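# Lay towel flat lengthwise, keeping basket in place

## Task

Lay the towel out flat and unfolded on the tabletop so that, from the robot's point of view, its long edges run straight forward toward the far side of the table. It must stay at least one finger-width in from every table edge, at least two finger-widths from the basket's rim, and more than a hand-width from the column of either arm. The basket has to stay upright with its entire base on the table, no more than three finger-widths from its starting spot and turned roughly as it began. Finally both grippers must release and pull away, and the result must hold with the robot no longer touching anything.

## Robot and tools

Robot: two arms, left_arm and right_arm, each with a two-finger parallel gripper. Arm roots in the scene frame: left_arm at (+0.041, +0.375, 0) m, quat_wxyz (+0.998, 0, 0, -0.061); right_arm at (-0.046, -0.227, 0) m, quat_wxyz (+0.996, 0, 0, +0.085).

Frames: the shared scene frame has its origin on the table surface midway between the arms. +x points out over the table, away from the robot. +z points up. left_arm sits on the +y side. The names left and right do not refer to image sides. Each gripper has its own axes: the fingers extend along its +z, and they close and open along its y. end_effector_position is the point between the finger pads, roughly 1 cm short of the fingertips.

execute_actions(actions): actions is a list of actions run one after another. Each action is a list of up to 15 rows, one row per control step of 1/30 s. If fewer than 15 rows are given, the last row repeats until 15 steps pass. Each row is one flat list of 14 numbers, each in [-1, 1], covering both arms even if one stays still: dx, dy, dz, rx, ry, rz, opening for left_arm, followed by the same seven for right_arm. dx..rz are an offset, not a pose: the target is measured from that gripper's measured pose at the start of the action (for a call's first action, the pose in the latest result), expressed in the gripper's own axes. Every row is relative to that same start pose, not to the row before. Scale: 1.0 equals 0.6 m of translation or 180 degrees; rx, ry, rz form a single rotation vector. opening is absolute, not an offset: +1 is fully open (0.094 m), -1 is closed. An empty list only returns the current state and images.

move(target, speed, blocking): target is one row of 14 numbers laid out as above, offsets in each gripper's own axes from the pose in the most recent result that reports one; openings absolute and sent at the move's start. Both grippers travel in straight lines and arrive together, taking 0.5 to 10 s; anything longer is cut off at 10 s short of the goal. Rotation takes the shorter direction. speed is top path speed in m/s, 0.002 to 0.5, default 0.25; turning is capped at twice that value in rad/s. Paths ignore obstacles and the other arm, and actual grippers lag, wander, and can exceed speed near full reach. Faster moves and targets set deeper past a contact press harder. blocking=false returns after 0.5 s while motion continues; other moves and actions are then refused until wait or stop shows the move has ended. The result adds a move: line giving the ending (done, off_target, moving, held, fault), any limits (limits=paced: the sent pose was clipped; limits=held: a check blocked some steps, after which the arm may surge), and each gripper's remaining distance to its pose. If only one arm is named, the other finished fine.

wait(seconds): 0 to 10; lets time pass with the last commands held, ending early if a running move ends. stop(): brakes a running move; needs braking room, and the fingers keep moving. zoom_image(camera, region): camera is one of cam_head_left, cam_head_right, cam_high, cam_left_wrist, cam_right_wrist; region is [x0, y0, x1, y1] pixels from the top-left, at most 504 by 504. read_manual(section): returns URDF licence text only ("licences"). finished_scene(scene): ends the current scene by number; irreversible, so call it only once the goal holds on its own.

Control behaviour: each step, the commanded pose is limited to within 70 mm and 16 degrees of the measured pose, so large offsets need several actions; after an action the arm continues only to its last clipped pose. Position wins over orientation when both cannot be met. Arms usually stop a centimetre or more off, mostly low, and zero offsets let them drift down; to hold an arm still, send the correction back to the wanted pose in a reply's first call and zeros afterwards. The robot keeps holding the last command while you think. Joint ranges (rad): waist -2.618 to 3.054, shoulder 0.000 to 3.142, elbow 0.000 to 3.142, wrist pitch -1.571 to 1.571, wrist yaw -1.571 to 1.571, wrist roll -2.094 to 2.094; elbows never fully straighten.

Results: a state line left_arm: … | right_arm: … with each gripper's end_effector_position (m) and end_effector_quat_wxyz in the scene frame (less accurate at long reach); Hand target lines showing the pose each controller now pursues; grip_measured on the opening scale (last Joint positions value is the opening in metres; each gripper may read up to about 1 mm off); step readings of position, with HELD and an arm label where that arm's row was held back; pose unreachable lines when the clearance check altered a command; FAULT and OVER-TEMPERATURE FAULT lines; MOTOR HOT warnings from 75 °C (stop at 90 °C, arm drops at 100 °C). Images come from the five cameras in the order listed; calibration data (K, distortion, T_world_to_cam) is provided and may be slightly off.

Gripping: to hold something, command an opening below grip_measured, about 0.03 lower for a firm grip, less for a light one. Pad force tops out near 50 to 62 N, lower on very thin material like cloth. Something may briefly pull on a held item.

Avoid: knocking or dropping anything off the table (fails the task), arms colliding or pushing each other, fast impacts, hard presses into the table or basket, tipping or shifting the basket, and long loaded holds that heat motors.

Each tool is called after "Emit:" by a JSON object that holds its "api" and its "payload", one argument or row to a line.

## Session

Emit:
{"api": "execute_actions", "payload": {
  "actions": []
}}

Scene clock: 0.00 s.
left_arm: end_effector_position=(+0.5235, +0.3534, +0.1812) grip_measured=+1.000 end_effector_quat_wxyz=(+0.615, -0.497, +0.589, -0.165) | right_arm: end_effector_position=(-0.1072, +0.2344, +0.2752) grip_measured=+1.000 end_effector_quat_wxyz=(-0.547, +0.744, -0.183, -0.337)
Joint positions: left_arm=[-0.167  1.74   0.879  0.61  -0.711 -1.128  0.094] | right_arm=[ 1.422  1.42   0.937  0.3   -0.284 -0.829  0.094]
Joint velocities: left_arm=[-0.007 -0.012 -0.002  0.007  0.007  0.022  0.   ] | right_arm=[-0.017  0.007 -0.002 -0.051  0.007 -0.066  0.   ]
Motor temperatures (°C, as the motors report them): left_arm=[27 28 28 28 28 26] | right_arm=[25 28 27 27 25 26]
Hand target (left_arm): +0.523, +0.354, +0.184; +0.616, -0.496, +0.589, -0.163
Hand target (right_arm): -0.108, +0.234, +0.285; -0.554, +0.736, -0.181, -0.343
camera_calibration (this result's frames):
cam_left_wrist: T_world_to_cam=[[0.329957, -0.415603, 0.847587, -0.187153], [-0.439379, -0.862298, -0.251771, 0.59948], [0.835509, -0.289338, -0.467128, -0.15138], [0, 0, 0, 1]] pos_world=[0.45163, 0.395349, 0.238846]
cam_right_wrist: T_world_to_cam=[[0.59196, 0.332266, 0.734291, -0.214292], [0.797118, -0.375997, -0.472472, 0.355027], [0.119105, 0.865001, -0.48743, 0.0365087], [0, 0, 0, 1]] pos_world=[-0.160494, 0.173111, 0.342888]

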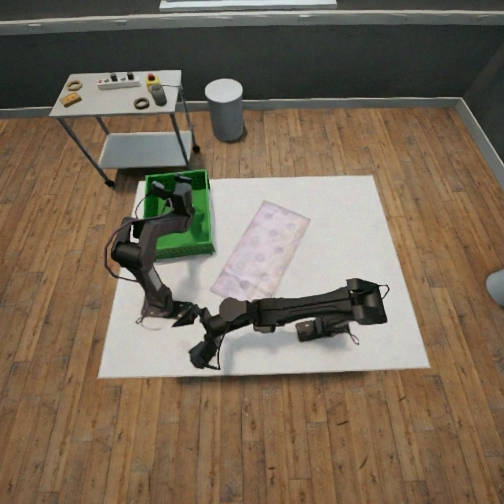

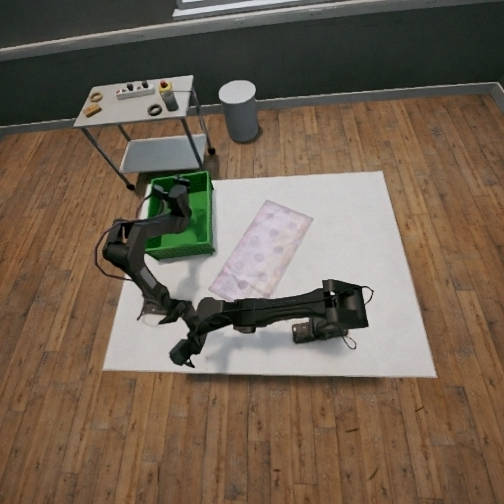

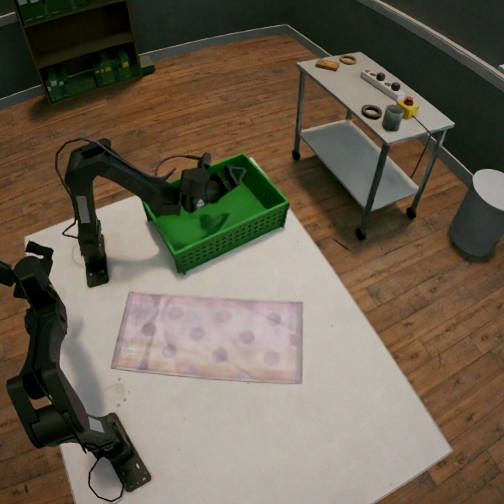

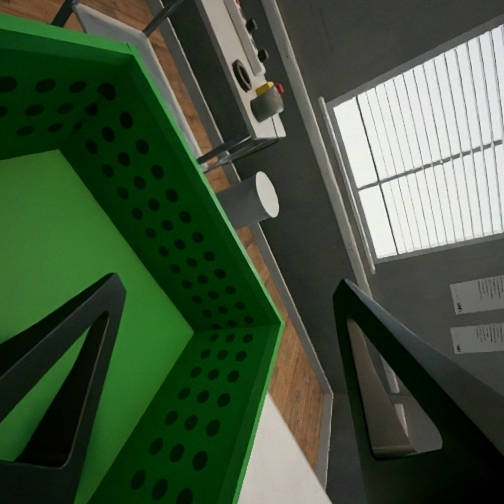

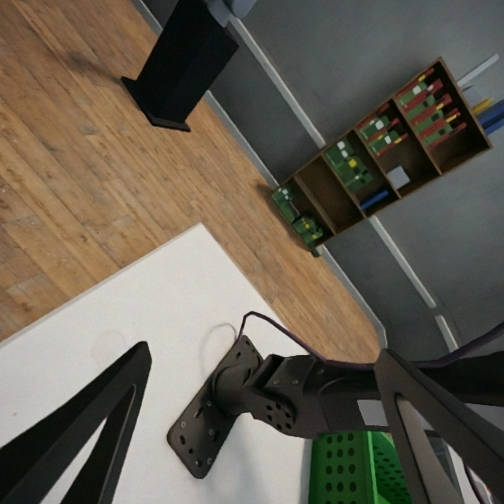

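Emit:
{"api": "move", "payload": {
  "target": [-0.1,-0.1,-0.1,0,0,0,1,0.793,-0.12,-0.752,0.331,0.413,0.516,-1],
  "speed": 0.3
}}

Emit:
{"api": "move", "payload": {
  "target": [0,0,0,0,0,0,1,0.042,0,0.09,0,0,0,-1],
  "speed": 0.05
}}

Scene clock: 4.93 s.
left_arm: end_effector_position=(+0.4805, +0.3505, +0.2581) grip_measured=+1.000 end_effector_quat_wxyz=(+0.610, -0.495, +0.597, -0.160) | right_arm: end_effector_position=(+0.4063, -0.1254, +0.0670) grip_measured=-0.985 end_effector_quat_wxyz=(+0.213, -0.136, +0.967, +0.021)
Joint positions: left_arm=[-0.215  1.446  0.939  0.224 -0.754 -1.146  0.094] | right_arm=[ 0.045  1.95   1.424 -0.613 -0.008 -0.061  0.001]
Joint velocities: left_arm=[-0.002 -0.007 -0.007  0.022  0.022  0.007  0.   ] | right_arm=[ 0.007 -0.017  0.002 -0.007  0.037  0.007 -0.   ]
Motor temperatures (°C, as the motors report them): left_arm=[27 29 29 29 28 26] | right_arm=[25 28 28 28 25 26]
Hand target (left_arm): +0.477, +0.350, +0.273; +0.616, -0.496, +0.589, -0.166
Hand target (right_arm): +0.415, -0.128, +0.077; +0.226, -0.127, +0.966, +0.019
Off the commanded pose (left_arm): 0.017 m, 1 deg.
Off the commanded pose (right_arm): 0.008 m, 1 deg.
move: off_target (left_arm)
camera_calibration (this result's frames):
cam_left_wrist: T_world_to_cam=[[0.344958, -0.421198, 0.838807, -0.242328], [-0.447569, -0.859333, -0.247443, 0.599223], [0.825037, -0.290067, -0.484948, -0.0704303], [0, 0, 0, 1]] pos_world=[0.409894, 0.392435, 0.317384]
cam_right_wrist: T_world_to_cam=[[0.329898, -0.943154, 0.0403581, -0.252781], [-0.940068, -0.324311, 0.105334, 0.385624], [-0.0862574, -0.0726887, -0.993618, 0.184885], [0, 0, 0, 1]] pos_world=[0.461853, -0.09991, 0.153288]

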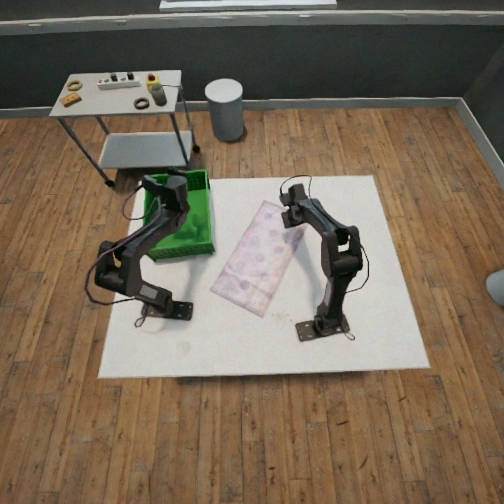

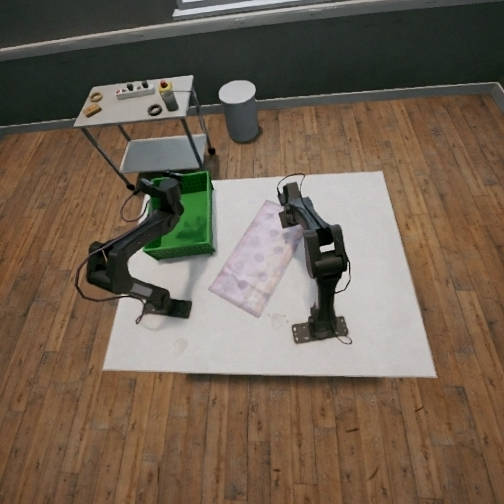

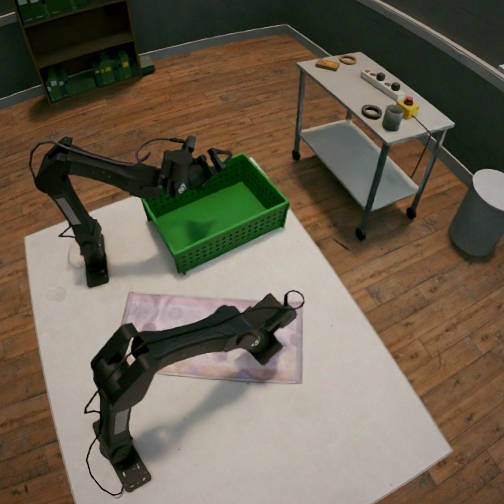

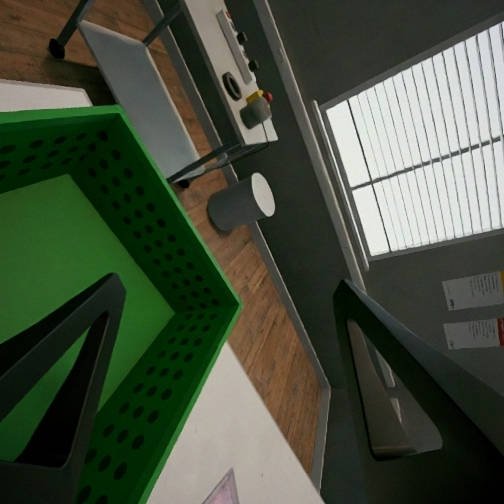

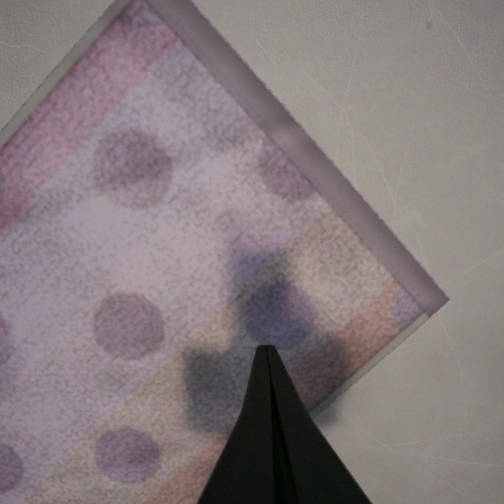

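Scene clock: 6.47 s.
left_arm: end_effector_position=(+0.4805, +0.3505, +0.2581) grip_measured=+1.000 end_effector_quat_wxyz=(+0.610, -0.495, +0.597, -0.160) | right_arm: end_effector_position=(+0.4114, -0.1242, +0.0237) grip_measured=-0.985 end_effector_quat_wxyz=(+0.230, -0.135, +0.964, +0.022)
Joint positions: left_arm=[-0.215  1.446  0.939  0.224 -0.754 -1.146  0.094] | right_arm=[ 0.045  2.007  1.306 -0.404 -0.008 -0.061  0.001]
Joint velocities: left_arm=[-0.007 -0.007 -0.007 -0.037 -0.037  0.007  0.   ] | right_arm=[ 0.017  0.027 -0.017 -0.037 -0.037  0.007 -0.001]
Motor temperatures (°C, as the motors report them): left_arm=[27 29 29 29 28 26] | right_arm=[25 28 28 28 25 26]
Hand target (left_arm): +0.480, +0.350, +0.258; +0.610, -0.495, +0.597, -0.160
Hand target (right_arm): +0.405, -0.127, +0.008; +0.213, -0.136, +0.967, +0.021
Off the commanded pose (left_arm): 0.000 m, 0 deg.
Off the commanded pose (right_arm): 0.017 m, 2 deg.
move: off_target (right_arm)
camera_calibration (this result's frames):
cam_left_wrist: T_world_to_cam=[[0.344958, -0.421198, 0.838807, -0.242328], [-0.447569, -0.859333, -0.247443, 0.599223], [0.825037, -0.290067, -0.484948, -0.0704303], [0, 0, 0, 1]] pos_world=[0.409894, 0.392435, 0.317384]
cam_right_wrist: T_world_to_cam=[[0.328508, -0.943458, 0.0443832, -0.251226], [-0.942978, -0.324948, 0.0721247, 0.397268], [-0.0536244, -0.0655459, -0.996408, 0.129896], [0, 0, 0, 1]] pos_world=[0.46411, -0.0994159, 0.111926]

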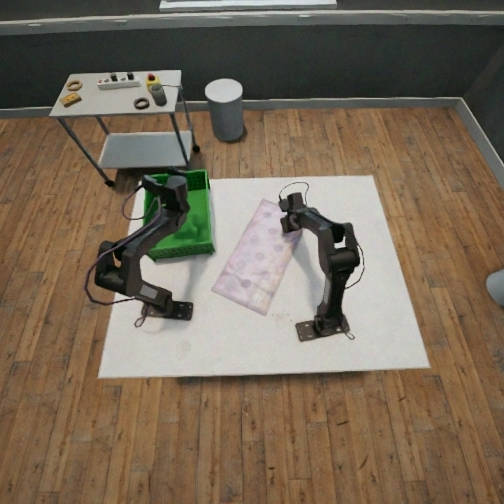

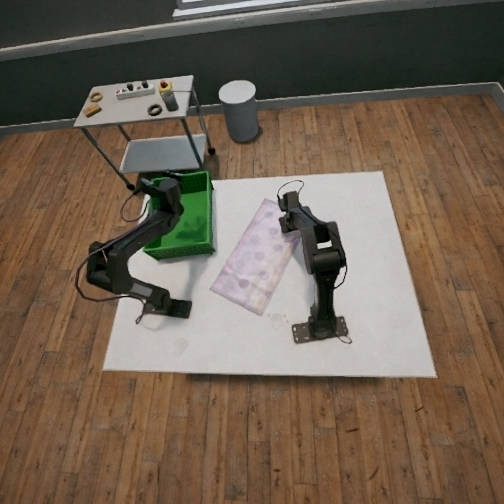

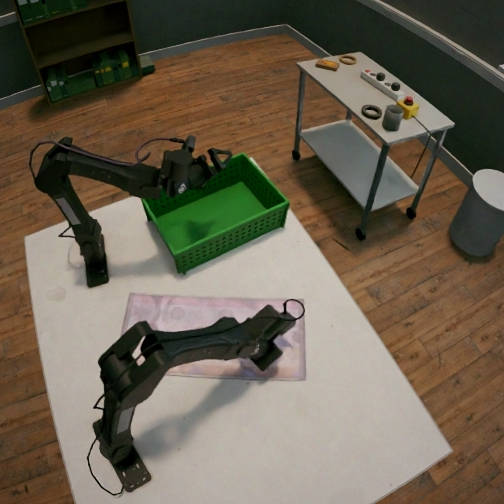

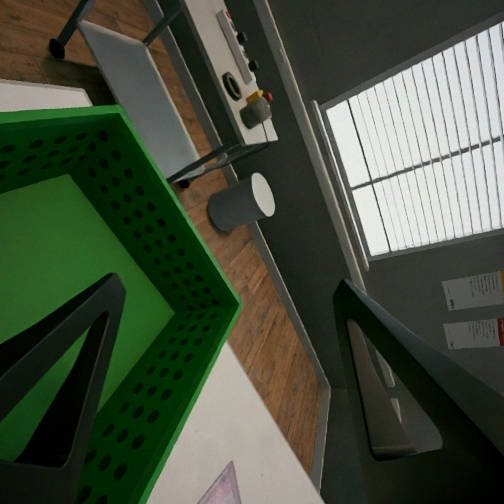

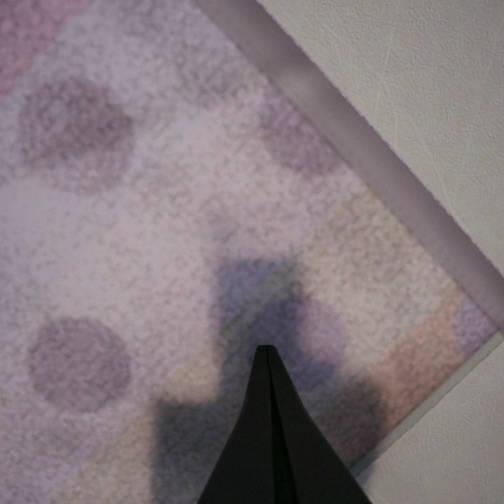

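Emit:
{"api": "move", "payload": {
  "target": [0,0,0,0,0,0,1,-0.248,0.077,0.134,0,0,-0.14,-1],
  "speed": 0.07
}}

Scene clock: 10.17 s.
left_arm: end_effector_position=(+0.4805, +0.3505, +0.2581) grip_measured=+1.000 end_effector_quat_wxyz=(+0.610, -0.495, +0.597, -0.160) | right_arm: end_effector_position=(+0.5731, -0.0399, +0.0282) grip_measured=-0.985 end_effector_quat_wxyz=(+0.263, -0.330, +0.906, -0.030)
Joint positions: left_arm=[-0.215  1.446  0.939  0.224 -0.754 -1.146  0.094] | right_arm=[ 0.13   2.832  2.763 -0.966  0.033 -0.408  0.001]
Joint velocities: left_arm=[-0.012 -0.007  0.012 -0.066 -0.007 -0.007  0.   ] | right_arm=[-0.002  0.11   0.188 -0.051  0.007  0.007 -0.001]
Motor temperatures (°C, as the motors report them): left_arm=[27 29 29 30 28 26] | right_arm=[25 29 28 28 25 26]
Hand target (left_arm): +0.480, +0.350, +0.258; +0.610, -0.495, +0.597, -0.160
Hand target (right_arm): +0.560, -0.035, +0.013; +0.234, -0.342, +0.910, -0.028
Off the commanded pose (left_arm): 0.000 m, 0 deg.
Off the commanded pose (right_arm): 0.017 m, 4 deg.
move: off_target (right_arm)
camera_calibration (this result's frames):
cam_left_wrist: T_world_to_cam=[[0.344958, -0.421198, 0.838807, -0.242328], [-0.447569, -0.859333, -0.247443, 0.599223], [0.825037, -0.290067, -0.484948, -0.0704303], [0, 0, 0, 1]] pos_world=[0.409894, 0.392435, 0.317384]
cam_right_wrist: T_world_to_cam=[[0.626266, -0.737322, 0.253272, -0.393275], [-0.770811, -0.634281, 0.0594752, 0.466086], [0.116793, -0.232472, -0.965565, 0.0434173], [0, 0, 0, 1]] pos_world=[0.600488, 0.0157529, 0.113807]

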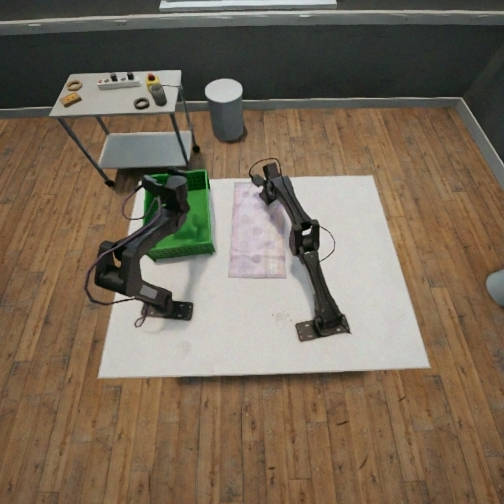

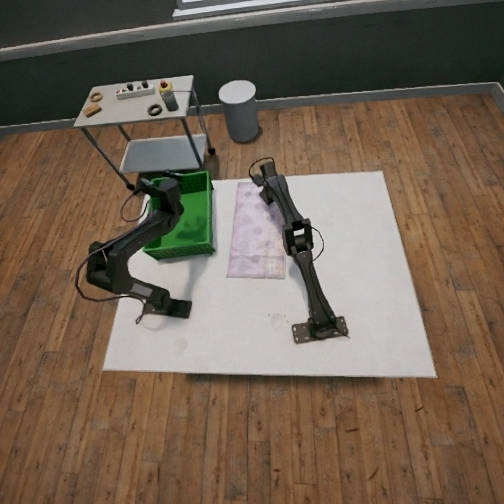

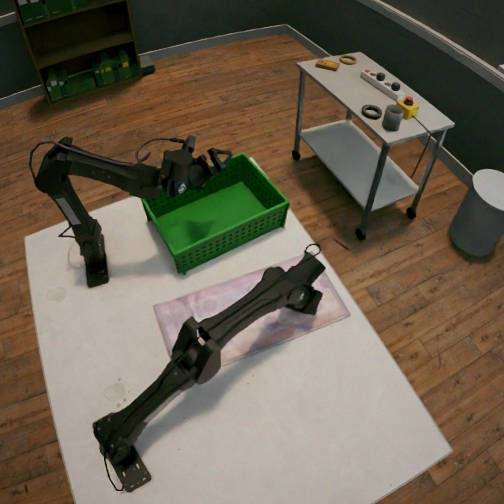

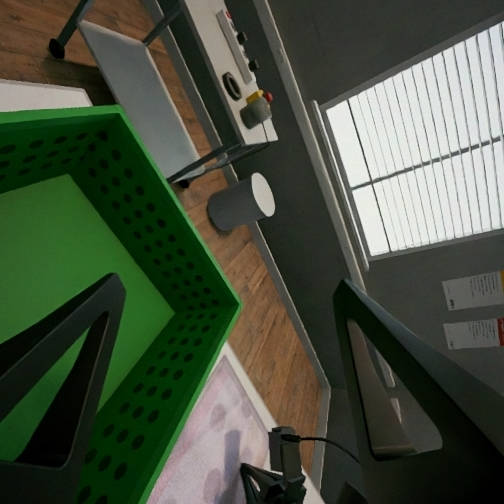

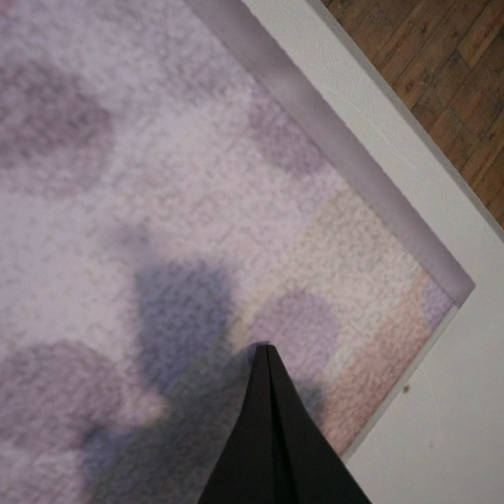

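Emit:
{"api": "move", "payload": {
  "target": [0,0,0,0,0,0,1,0,0,-0.12,0,0,0,-1],
  "speed": 0.12
}}

Emit:
{"api": "move", "payload": {
  "target": [0,0,0,0,0,0,1,0.385,0.342,-0.257,0,0,0,-1]
}}

Scene clock: 11.43 s.
left_arm: end_effector_position=(+0.4805, +0.3505, +0.2581) grip_measured=+1.000 end_effector_quat_wxyz=(+0.610, -0.495, +0.597, -0.160) | right_arm: end_effector_position=(+0.5373, -0.0510, +0.0843) grip_measured=-0.985 end_effector_quat_wxyz=(+0.253, -0.332, +0.908, -0.030)
Joint positions: left_arm=[-0.215  1.446  0.939  0.224 -0.754 -1.146  0.094] | right_arm=[ 0.13   2.537  2.424 -0.944  0.033 -0.408  0.001]
Joint velocities: left_arm=[ 0.002 -0.022 -0.017 -0.095 -0.022  0.022  0.   ] | right_arm=[-0.002 -0.007 -0.007  0.007  0.051 -0.022 -0.   ]
Motor temperatures (°C, as the motors report them): left_arm=[27 29 29 30 28 26] | right_arm=[25 30 28 28 25 26]
Hand target (left_arm): +0.480, +0.350, +0.258; +0.610, -0.495, +0.597, -0.160
Hand target (right_arm): +0.539, -0.047, +0.091; +0.263, -0.331, +0.906, -0.030
Off the commanded pose (left_arm): 0.000 m, 0 deg.
Off the commanded pose (right_arm): 0.006 m, 1 deg.
move: done
camera_calibration (this result's frames):
cam_left_wrist: T_world_to_cam=[[0.344958, -0.421198, 0.838807, -0.242328], [-0.447569, -0.859333, -0.247443, 0.599223], [0.825037, -0.290067, -0.484948, -0.0704303], [0, 0, 0, 1]] pos_world=[0.409894, 0.392435, 0.317384]
cam_right_wrist: T_world_to_cam=[[0.631996, -0.73518, 0.245136, -0.395558], [-0.768925, -0.634306, 0.0800718, 0.425407], [0.096624, -0.239096, -0.966176, 0.109727], [0, 0, 0, 1]] pos_world=[0.566495, 0.00526689, 0.168918]

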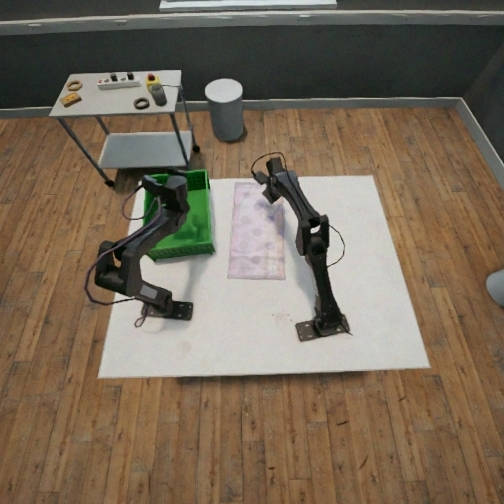

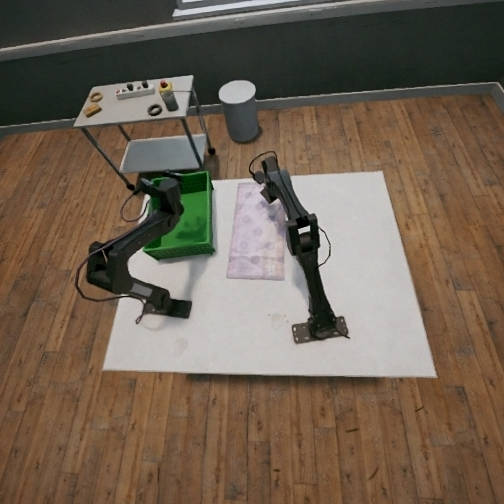

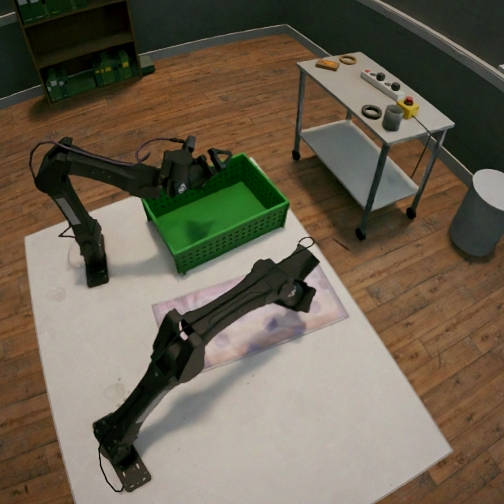

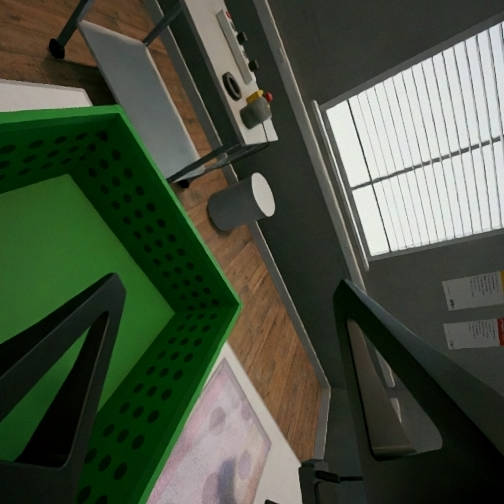

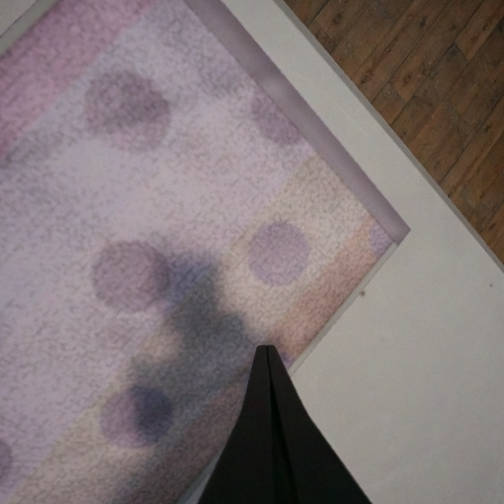

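Scene clock: 13.47 s.
left_arm: end_effector_position=(+0.4805, +0.3505, +0.2581) grip_measured=+1.000 end_effector_quat_wxyz=(+0.610, -0.495, +0.597, -0.160) | right_arm: end_effector_position=(+0.1929, -0.0461, +0.0757) grip_measured=-0.985 end_effector_quat_wxyz=(+0.243, -0.334, +0.911, -0.022)
Joint positions: left_arm=[-0.215  1.446  0.939  0.224 -0.754 -1.146  0.094] | right_arm=[ 0.615  1.321  0.767 -0.582  0.239  0.03   0.001]
Joint velocities: left_arm=[-0.017  0.002  0.012 -0.007 -0.022  0.007  0.   ] | right_arm=[ 0.007  0.007 -0.007 -0.081 -0.007 -0.022 -0.   ]
Motor temperatures (°C, as the motors report them): left_arm=[27 29 29 30 28 26] | right_arm=[25 30 28 28 25 26]
Hand target (left_arm): +0.480, +0.350, +0.258; +0.610, -0.495, +0.597, -0.160
Hand target (right_arm): +0.191, -0.047, +0.078; +0.249, -0.331, +0.910, -0.023
Off the commanded pose (left_arm): 0.000 m, 0 deg.
Off the commanded pose (right_arm): 0.007 m, 1 deg.
move: done
camera_calibration (this result's frames):
cam_left_wrist: T_world_to_cam=[[0.344958, -0.421198, 0.838807, -0.242328], [-0.447569, -0.859333, -0.247443, 0.599223], [0.825037, -0.290067, -0.484948, -0.0704303], [0, 0, 0, 1]] pos_world=[0.409894, 0.392435, 0.317384]
cam_right_wrist: T_world_to_cam=[[0.641488, -0.733477, 0.224732, -0.172361], [-0.763577, -0.638677, 0.0950915, 0.162049], [0.0737839, -0.232601, -0.96977, 0.140814], [0, 0, 0, 1]] pos_world=[0.223914, 0.00982758, 0.159883]

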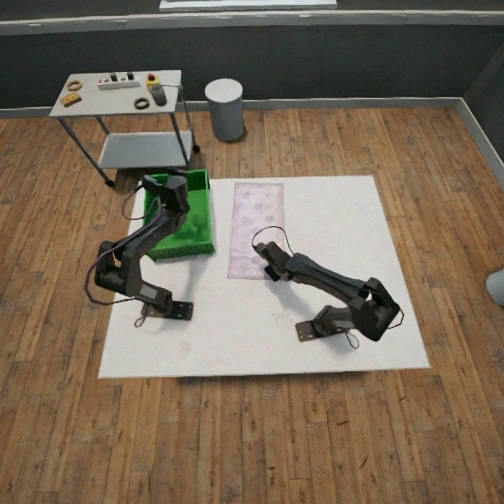

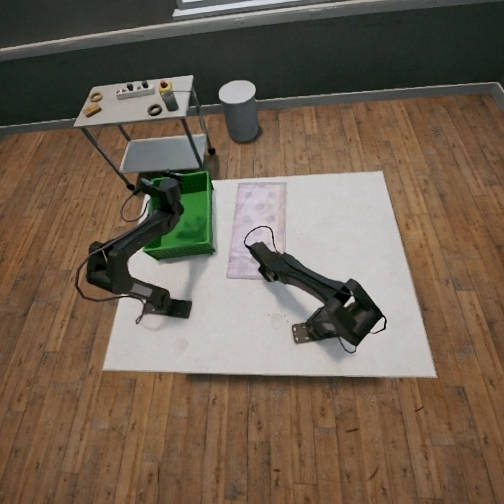

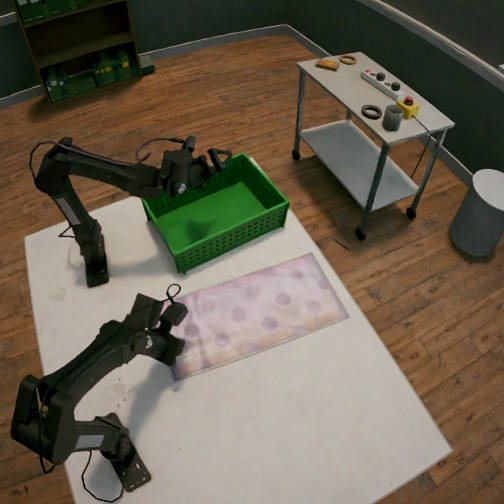

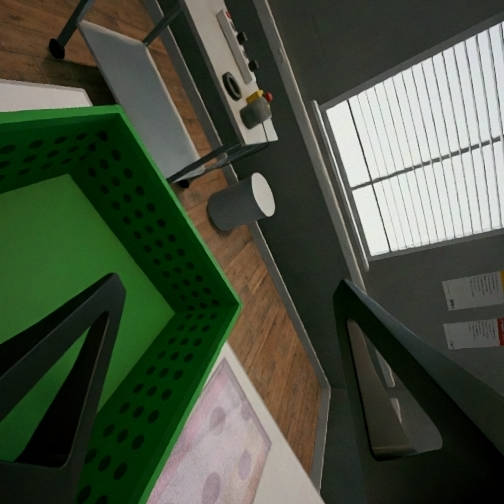

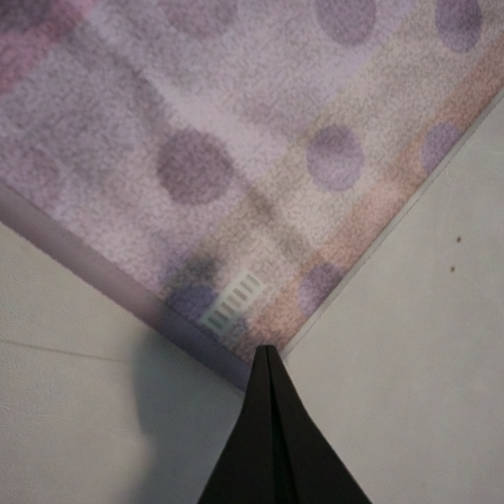

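Emit:
{"api": "move", "payload": {
  "target": [0,0,0,0,0,0,1,0.047,0.022,0.097,0,0,0,-1],
  "speed": 0.05
}}

Emit:
{"api": "move", "payload": {
  "target": [0,0,0,0,0,0,1,0.085,-0.015,-0.023,0,0,0,-1],
  "speed": 0.05
}}

Emit:
{"api": "move", "payload": {
  "target": [0,0,0,0,0,0,1,0,-0.3,-0.3,0,0,0.15,-1],
  "speed": 0.2
}}

Scene clock: 15.33 s.
left_arm: end_effector_position=(+0.4805, +0.3505, +0.2581) grip_measured=+1.000 end_effector_quat_wxyz=(+0.610, -0.495, +0.597, -0.160) | right_arm: end_effector_position=(+0.1982, -0.0418, +0.0202) grip_measured=-0.985 end_effector_quat_wxyz=(+0.257, -0.330, +0.908, -0.017)
Joint positions: left_arm=[-0.215  1.446  0.939  0.224 -0.754 -1.146  0.094] | right_arm=[ 0.615  1.444  0.601 -0.262  0.243  0.031  0.001]
Joint velocities: left_arm=[ 0.007 -0.012  0.017 -0.007 -0.022  0.007  0.   ] | right_arm=[ 0.012 -0.017  0.007  0.037  0.022  0.007  0.001]
Motor temperatures (°C, as the motors report them): left_arm=[27 29 29 30 28 26] | right_arm=[25 30 28 28 25 26]
Hand target (left_arm): +0.480, +0.350, +0.258; +0.610, -0.495, +0.597, -0.160
Hand target (right_arm): +0.193, -0.047, +0.010; +0.243, -0.334, +0.911, -0.022
Off the commanded pose (left_arm): 0.000 m, 0 deg.
Off the commanded pose (right_arm): 0.013 m, 2 deg.
move: off_target (right_arm)
camera_calibration (this result's frames):
cam_left_wrist: T_world_to_cam=[[0.344958, -0.421198, 0.838807, -0.242328], [-0.447569, -0.859333, -0.247443, 0.599223], [0.825037, -0.290067, -0.484948, -0.0704303], [0, 0, 0, 1]] pos_world=[0.409894, 0.392435, 0.317384]
cam_right_wrist: T_world_to_cam=[[0.633796, -0.739843, 0.225686, -0.158914], [-0.767351, -0.638116, 0.0630905, 0.175535], [0.0973369, -0.213167, -0.972155, 0.0838029], [0, 0, 0, 1]] pos_world=[0.227259, 0.0123043, 0.10626]

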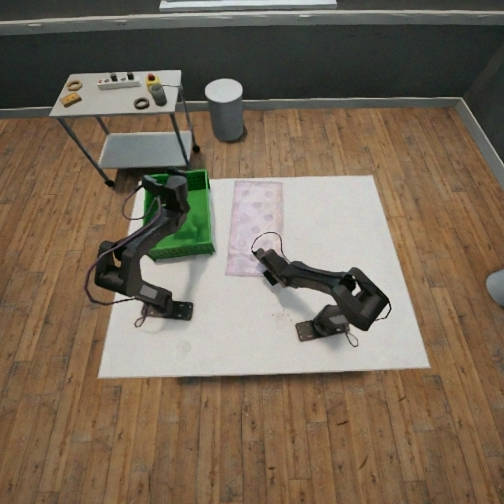

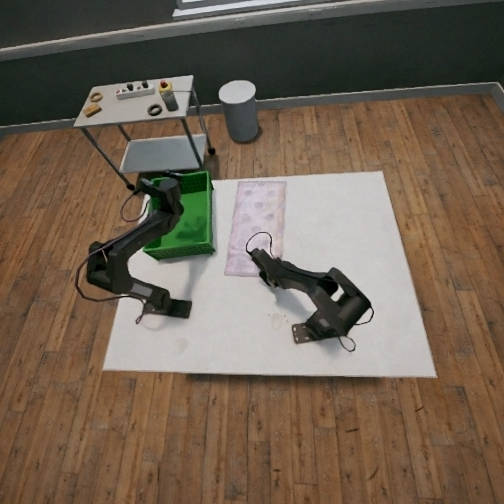

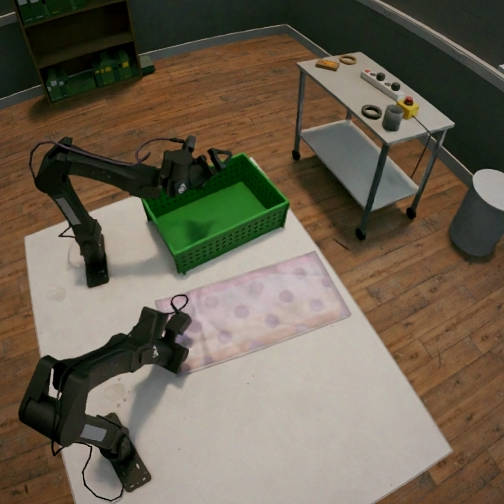

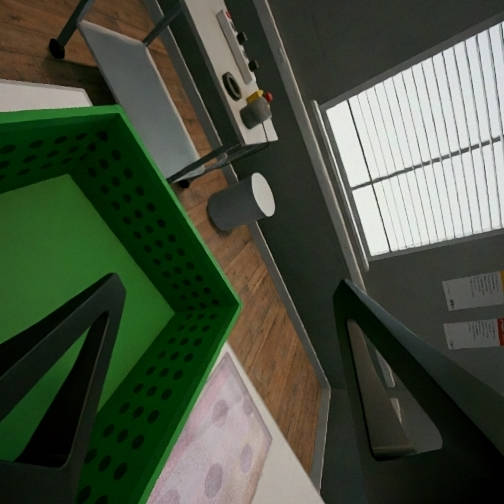

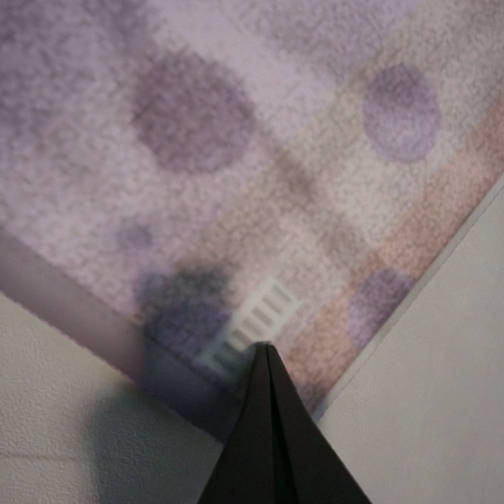

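Scene clock: 16.67 s.
left_arm: end_effector_position=(+0.4805, +0.3505, +0.2581) grip_measured=+1.000 end_effector_quat_wxyz=(+0.610, -0.495, +0.597, -0.160) | right_arm: end_effector_position=(+0.1730, -0.0695, +0.0204) grip_measured=-0.985 end_effector_quat_wxyz=(+0.279, -0.328, +0.902, -0.010)
Joint positions: left_arm=[-0.215  1.446  0.939  0.224 -0.754 -1.146  0.094] | right_arm=[ 0.609  1.24   0.428 -0.242  0.244  0.018  0.001]
Joint velocities: left_arm=[-0.012 -0.012 -0.017 -0.022 -0.051  0.022  0.   ] | right_arm=[-0.017 -0.012  0.022  0.022 -0.051 -0.037 -0.001]
Motor temperatures (°C, as the motors report them): left_arm=[27 29 29 30 28 26] | right_arm=[25 30 28 28 25 26]
Hand target (left_arm): +0.480, +0.350, +0.258; +0.610, -0.495, +0.597, -0.160
Hand target (right_arm): +0.164, -0.081, +0.012; +0.257, -0.330, +0.908, -0.017
Off the commanded pose (left_arm): 0.000 m, 0 deg.
Off the commanded pose (right_arm): 0.018 m, 3 deg.
move: off_target (right_arm)
camera_calibration (this result's frames):
cam_left_wrist: T_world_to_cam=[[0.344958, -0.421198, 0.838807, -0.242328], [-0.447569, -0.859333, -0.247443, 0.599223], [0.825037, -0.290067, -0.484948, -0.0704303], [0, 0, 0, 1]] pos_world=[0.409894, 0.392435, 0.317384]
cam_right_wrist: T_world_to_cam=[[0.628808, -0.74322, 0.228527, -0.162957], [-0.765596, -0.643148, 0.0149333, 0.138821], [0.135878, -0.18435, -0.973423, 0.0759205], [0, 0, 0, 1]] pos_world=[0.198434, -0.0178346, 0.10907]

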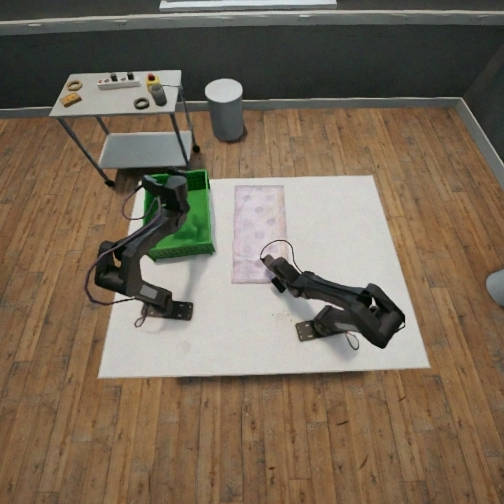

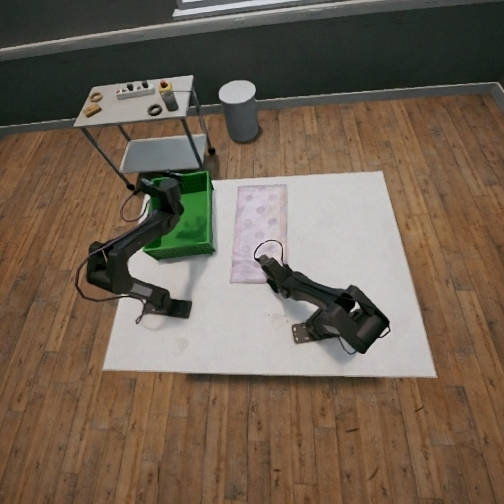

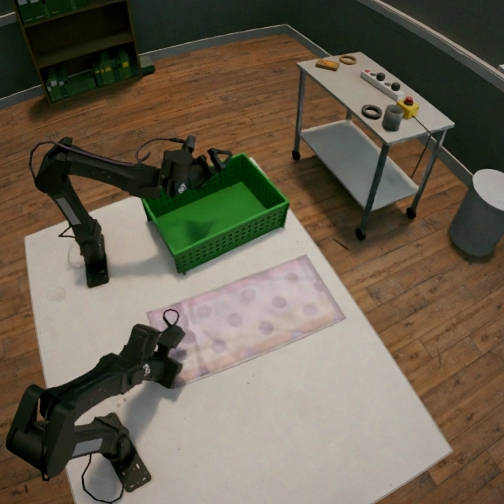

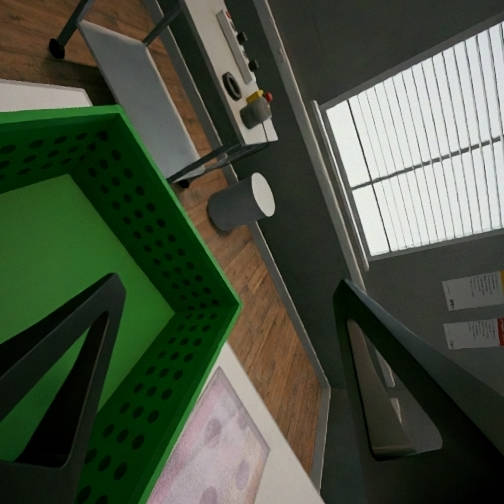

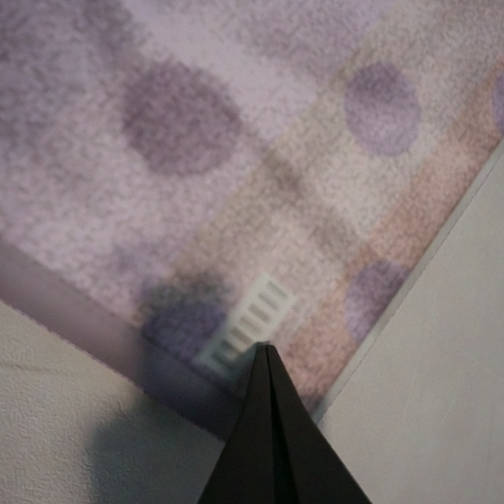

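Scene clock: 18.63 s.
left_arm: end_effector_position=(+0.4805, +0.3505, +0.2581) grip_measured=+1.000 end_effector_quat_wxyz=(+0.610, -0.495, +0.597, -0.160) | right_arm: end_effector_position=(+0.1854, -0.2416, +0.2052) grip_measured=-0.985 end_effector_quat_wxyz=(+0.270, -0.111, +0.956, +0.039)
Joint positions: left_arm=[-0.215  1.446  0.939  0.224 -0.754 -1.146  0.094] | right_arm=[-0.445  0.986  1.069 -1.166 -0.271 -0.437  0.001]
Joint velocities: left_arm=[ 0.002  0.012  0.037  0.007 -0.051  0.081  0.   ] | right_arm=[ 0.017  0.007 -0.017 -0.037 -0.066 -0.037 -0.001]
Motor temperatures (°C, as the motors report them): left_arm=[27 29 29 30 28 26] | right_arm=[25 29 28 28 25 26]
Hand target (left_arm): +0.480, +0.350, +0.258; +0.610, -0.495, +0.597, -0.160
Hand target (right_arm): +0.188, -0.242, +0.213; +0.280, -0.112, +0.952, +0.042
Off the commanded pose (left_arm): 0.000 m, 0 deg.
Off the commanded pose (right_arm): 0.004 m, 2 deg.
move: done
camera_calibration (this result's frames):
cam_left_wrist: T_world_to_cam=[[0.344958, -0.421198, 0.838807, -0.242328], [-0.447569, -0.859333, -0.247443, 0.599223], [0.825037, -0.290067, -0.484948, -0.0704303], [0, 0, 0, 1]] pos_world=[0.409894, 0.392435, 0.317384]
cam_right_wrist: T_world_to_cam=[[0.289302, -0.957129, 0.0144563, -0.28565], [-0.957009, -0.28953, -0.0174823, 0.162461], [0.0209183, -0.00877714, -0.999743, 0.291509], [0, 0, 0, 1]] pos_world=[0.232018, -0.223808, 0.298404]

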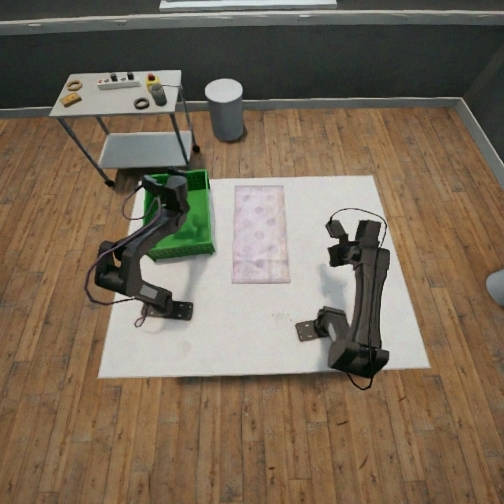

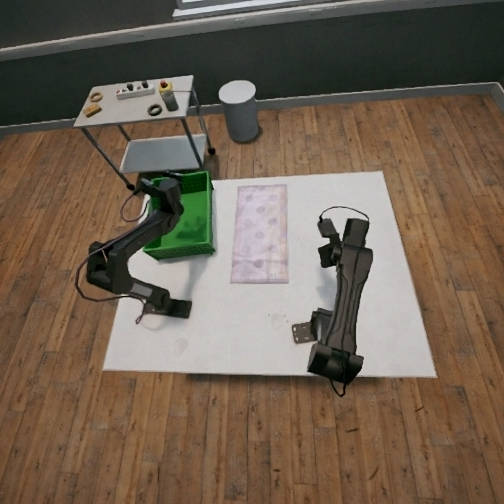

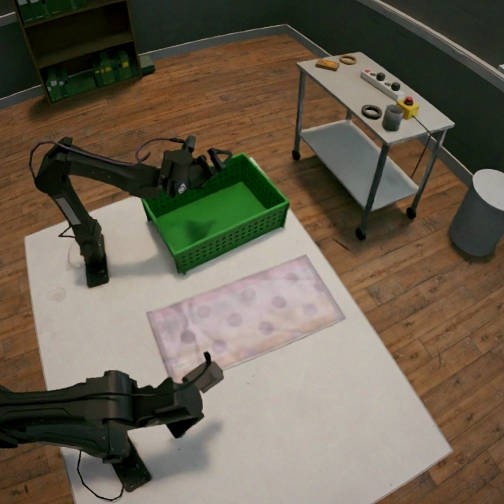

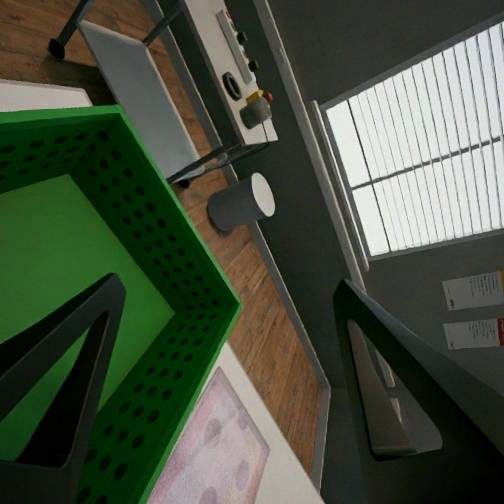

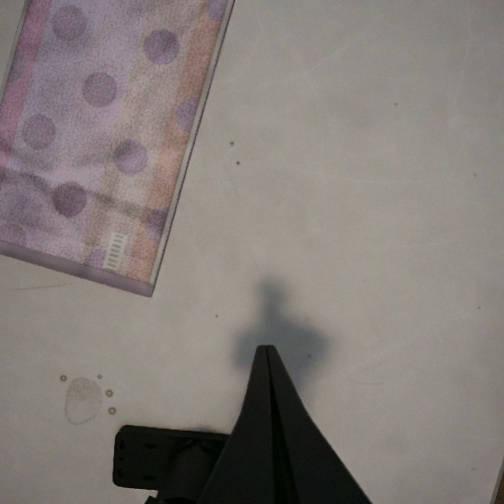

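Emit:
{"api": "finished_scene", "payload": {
  "scene": 2
}}

The scene is finished: the task was done.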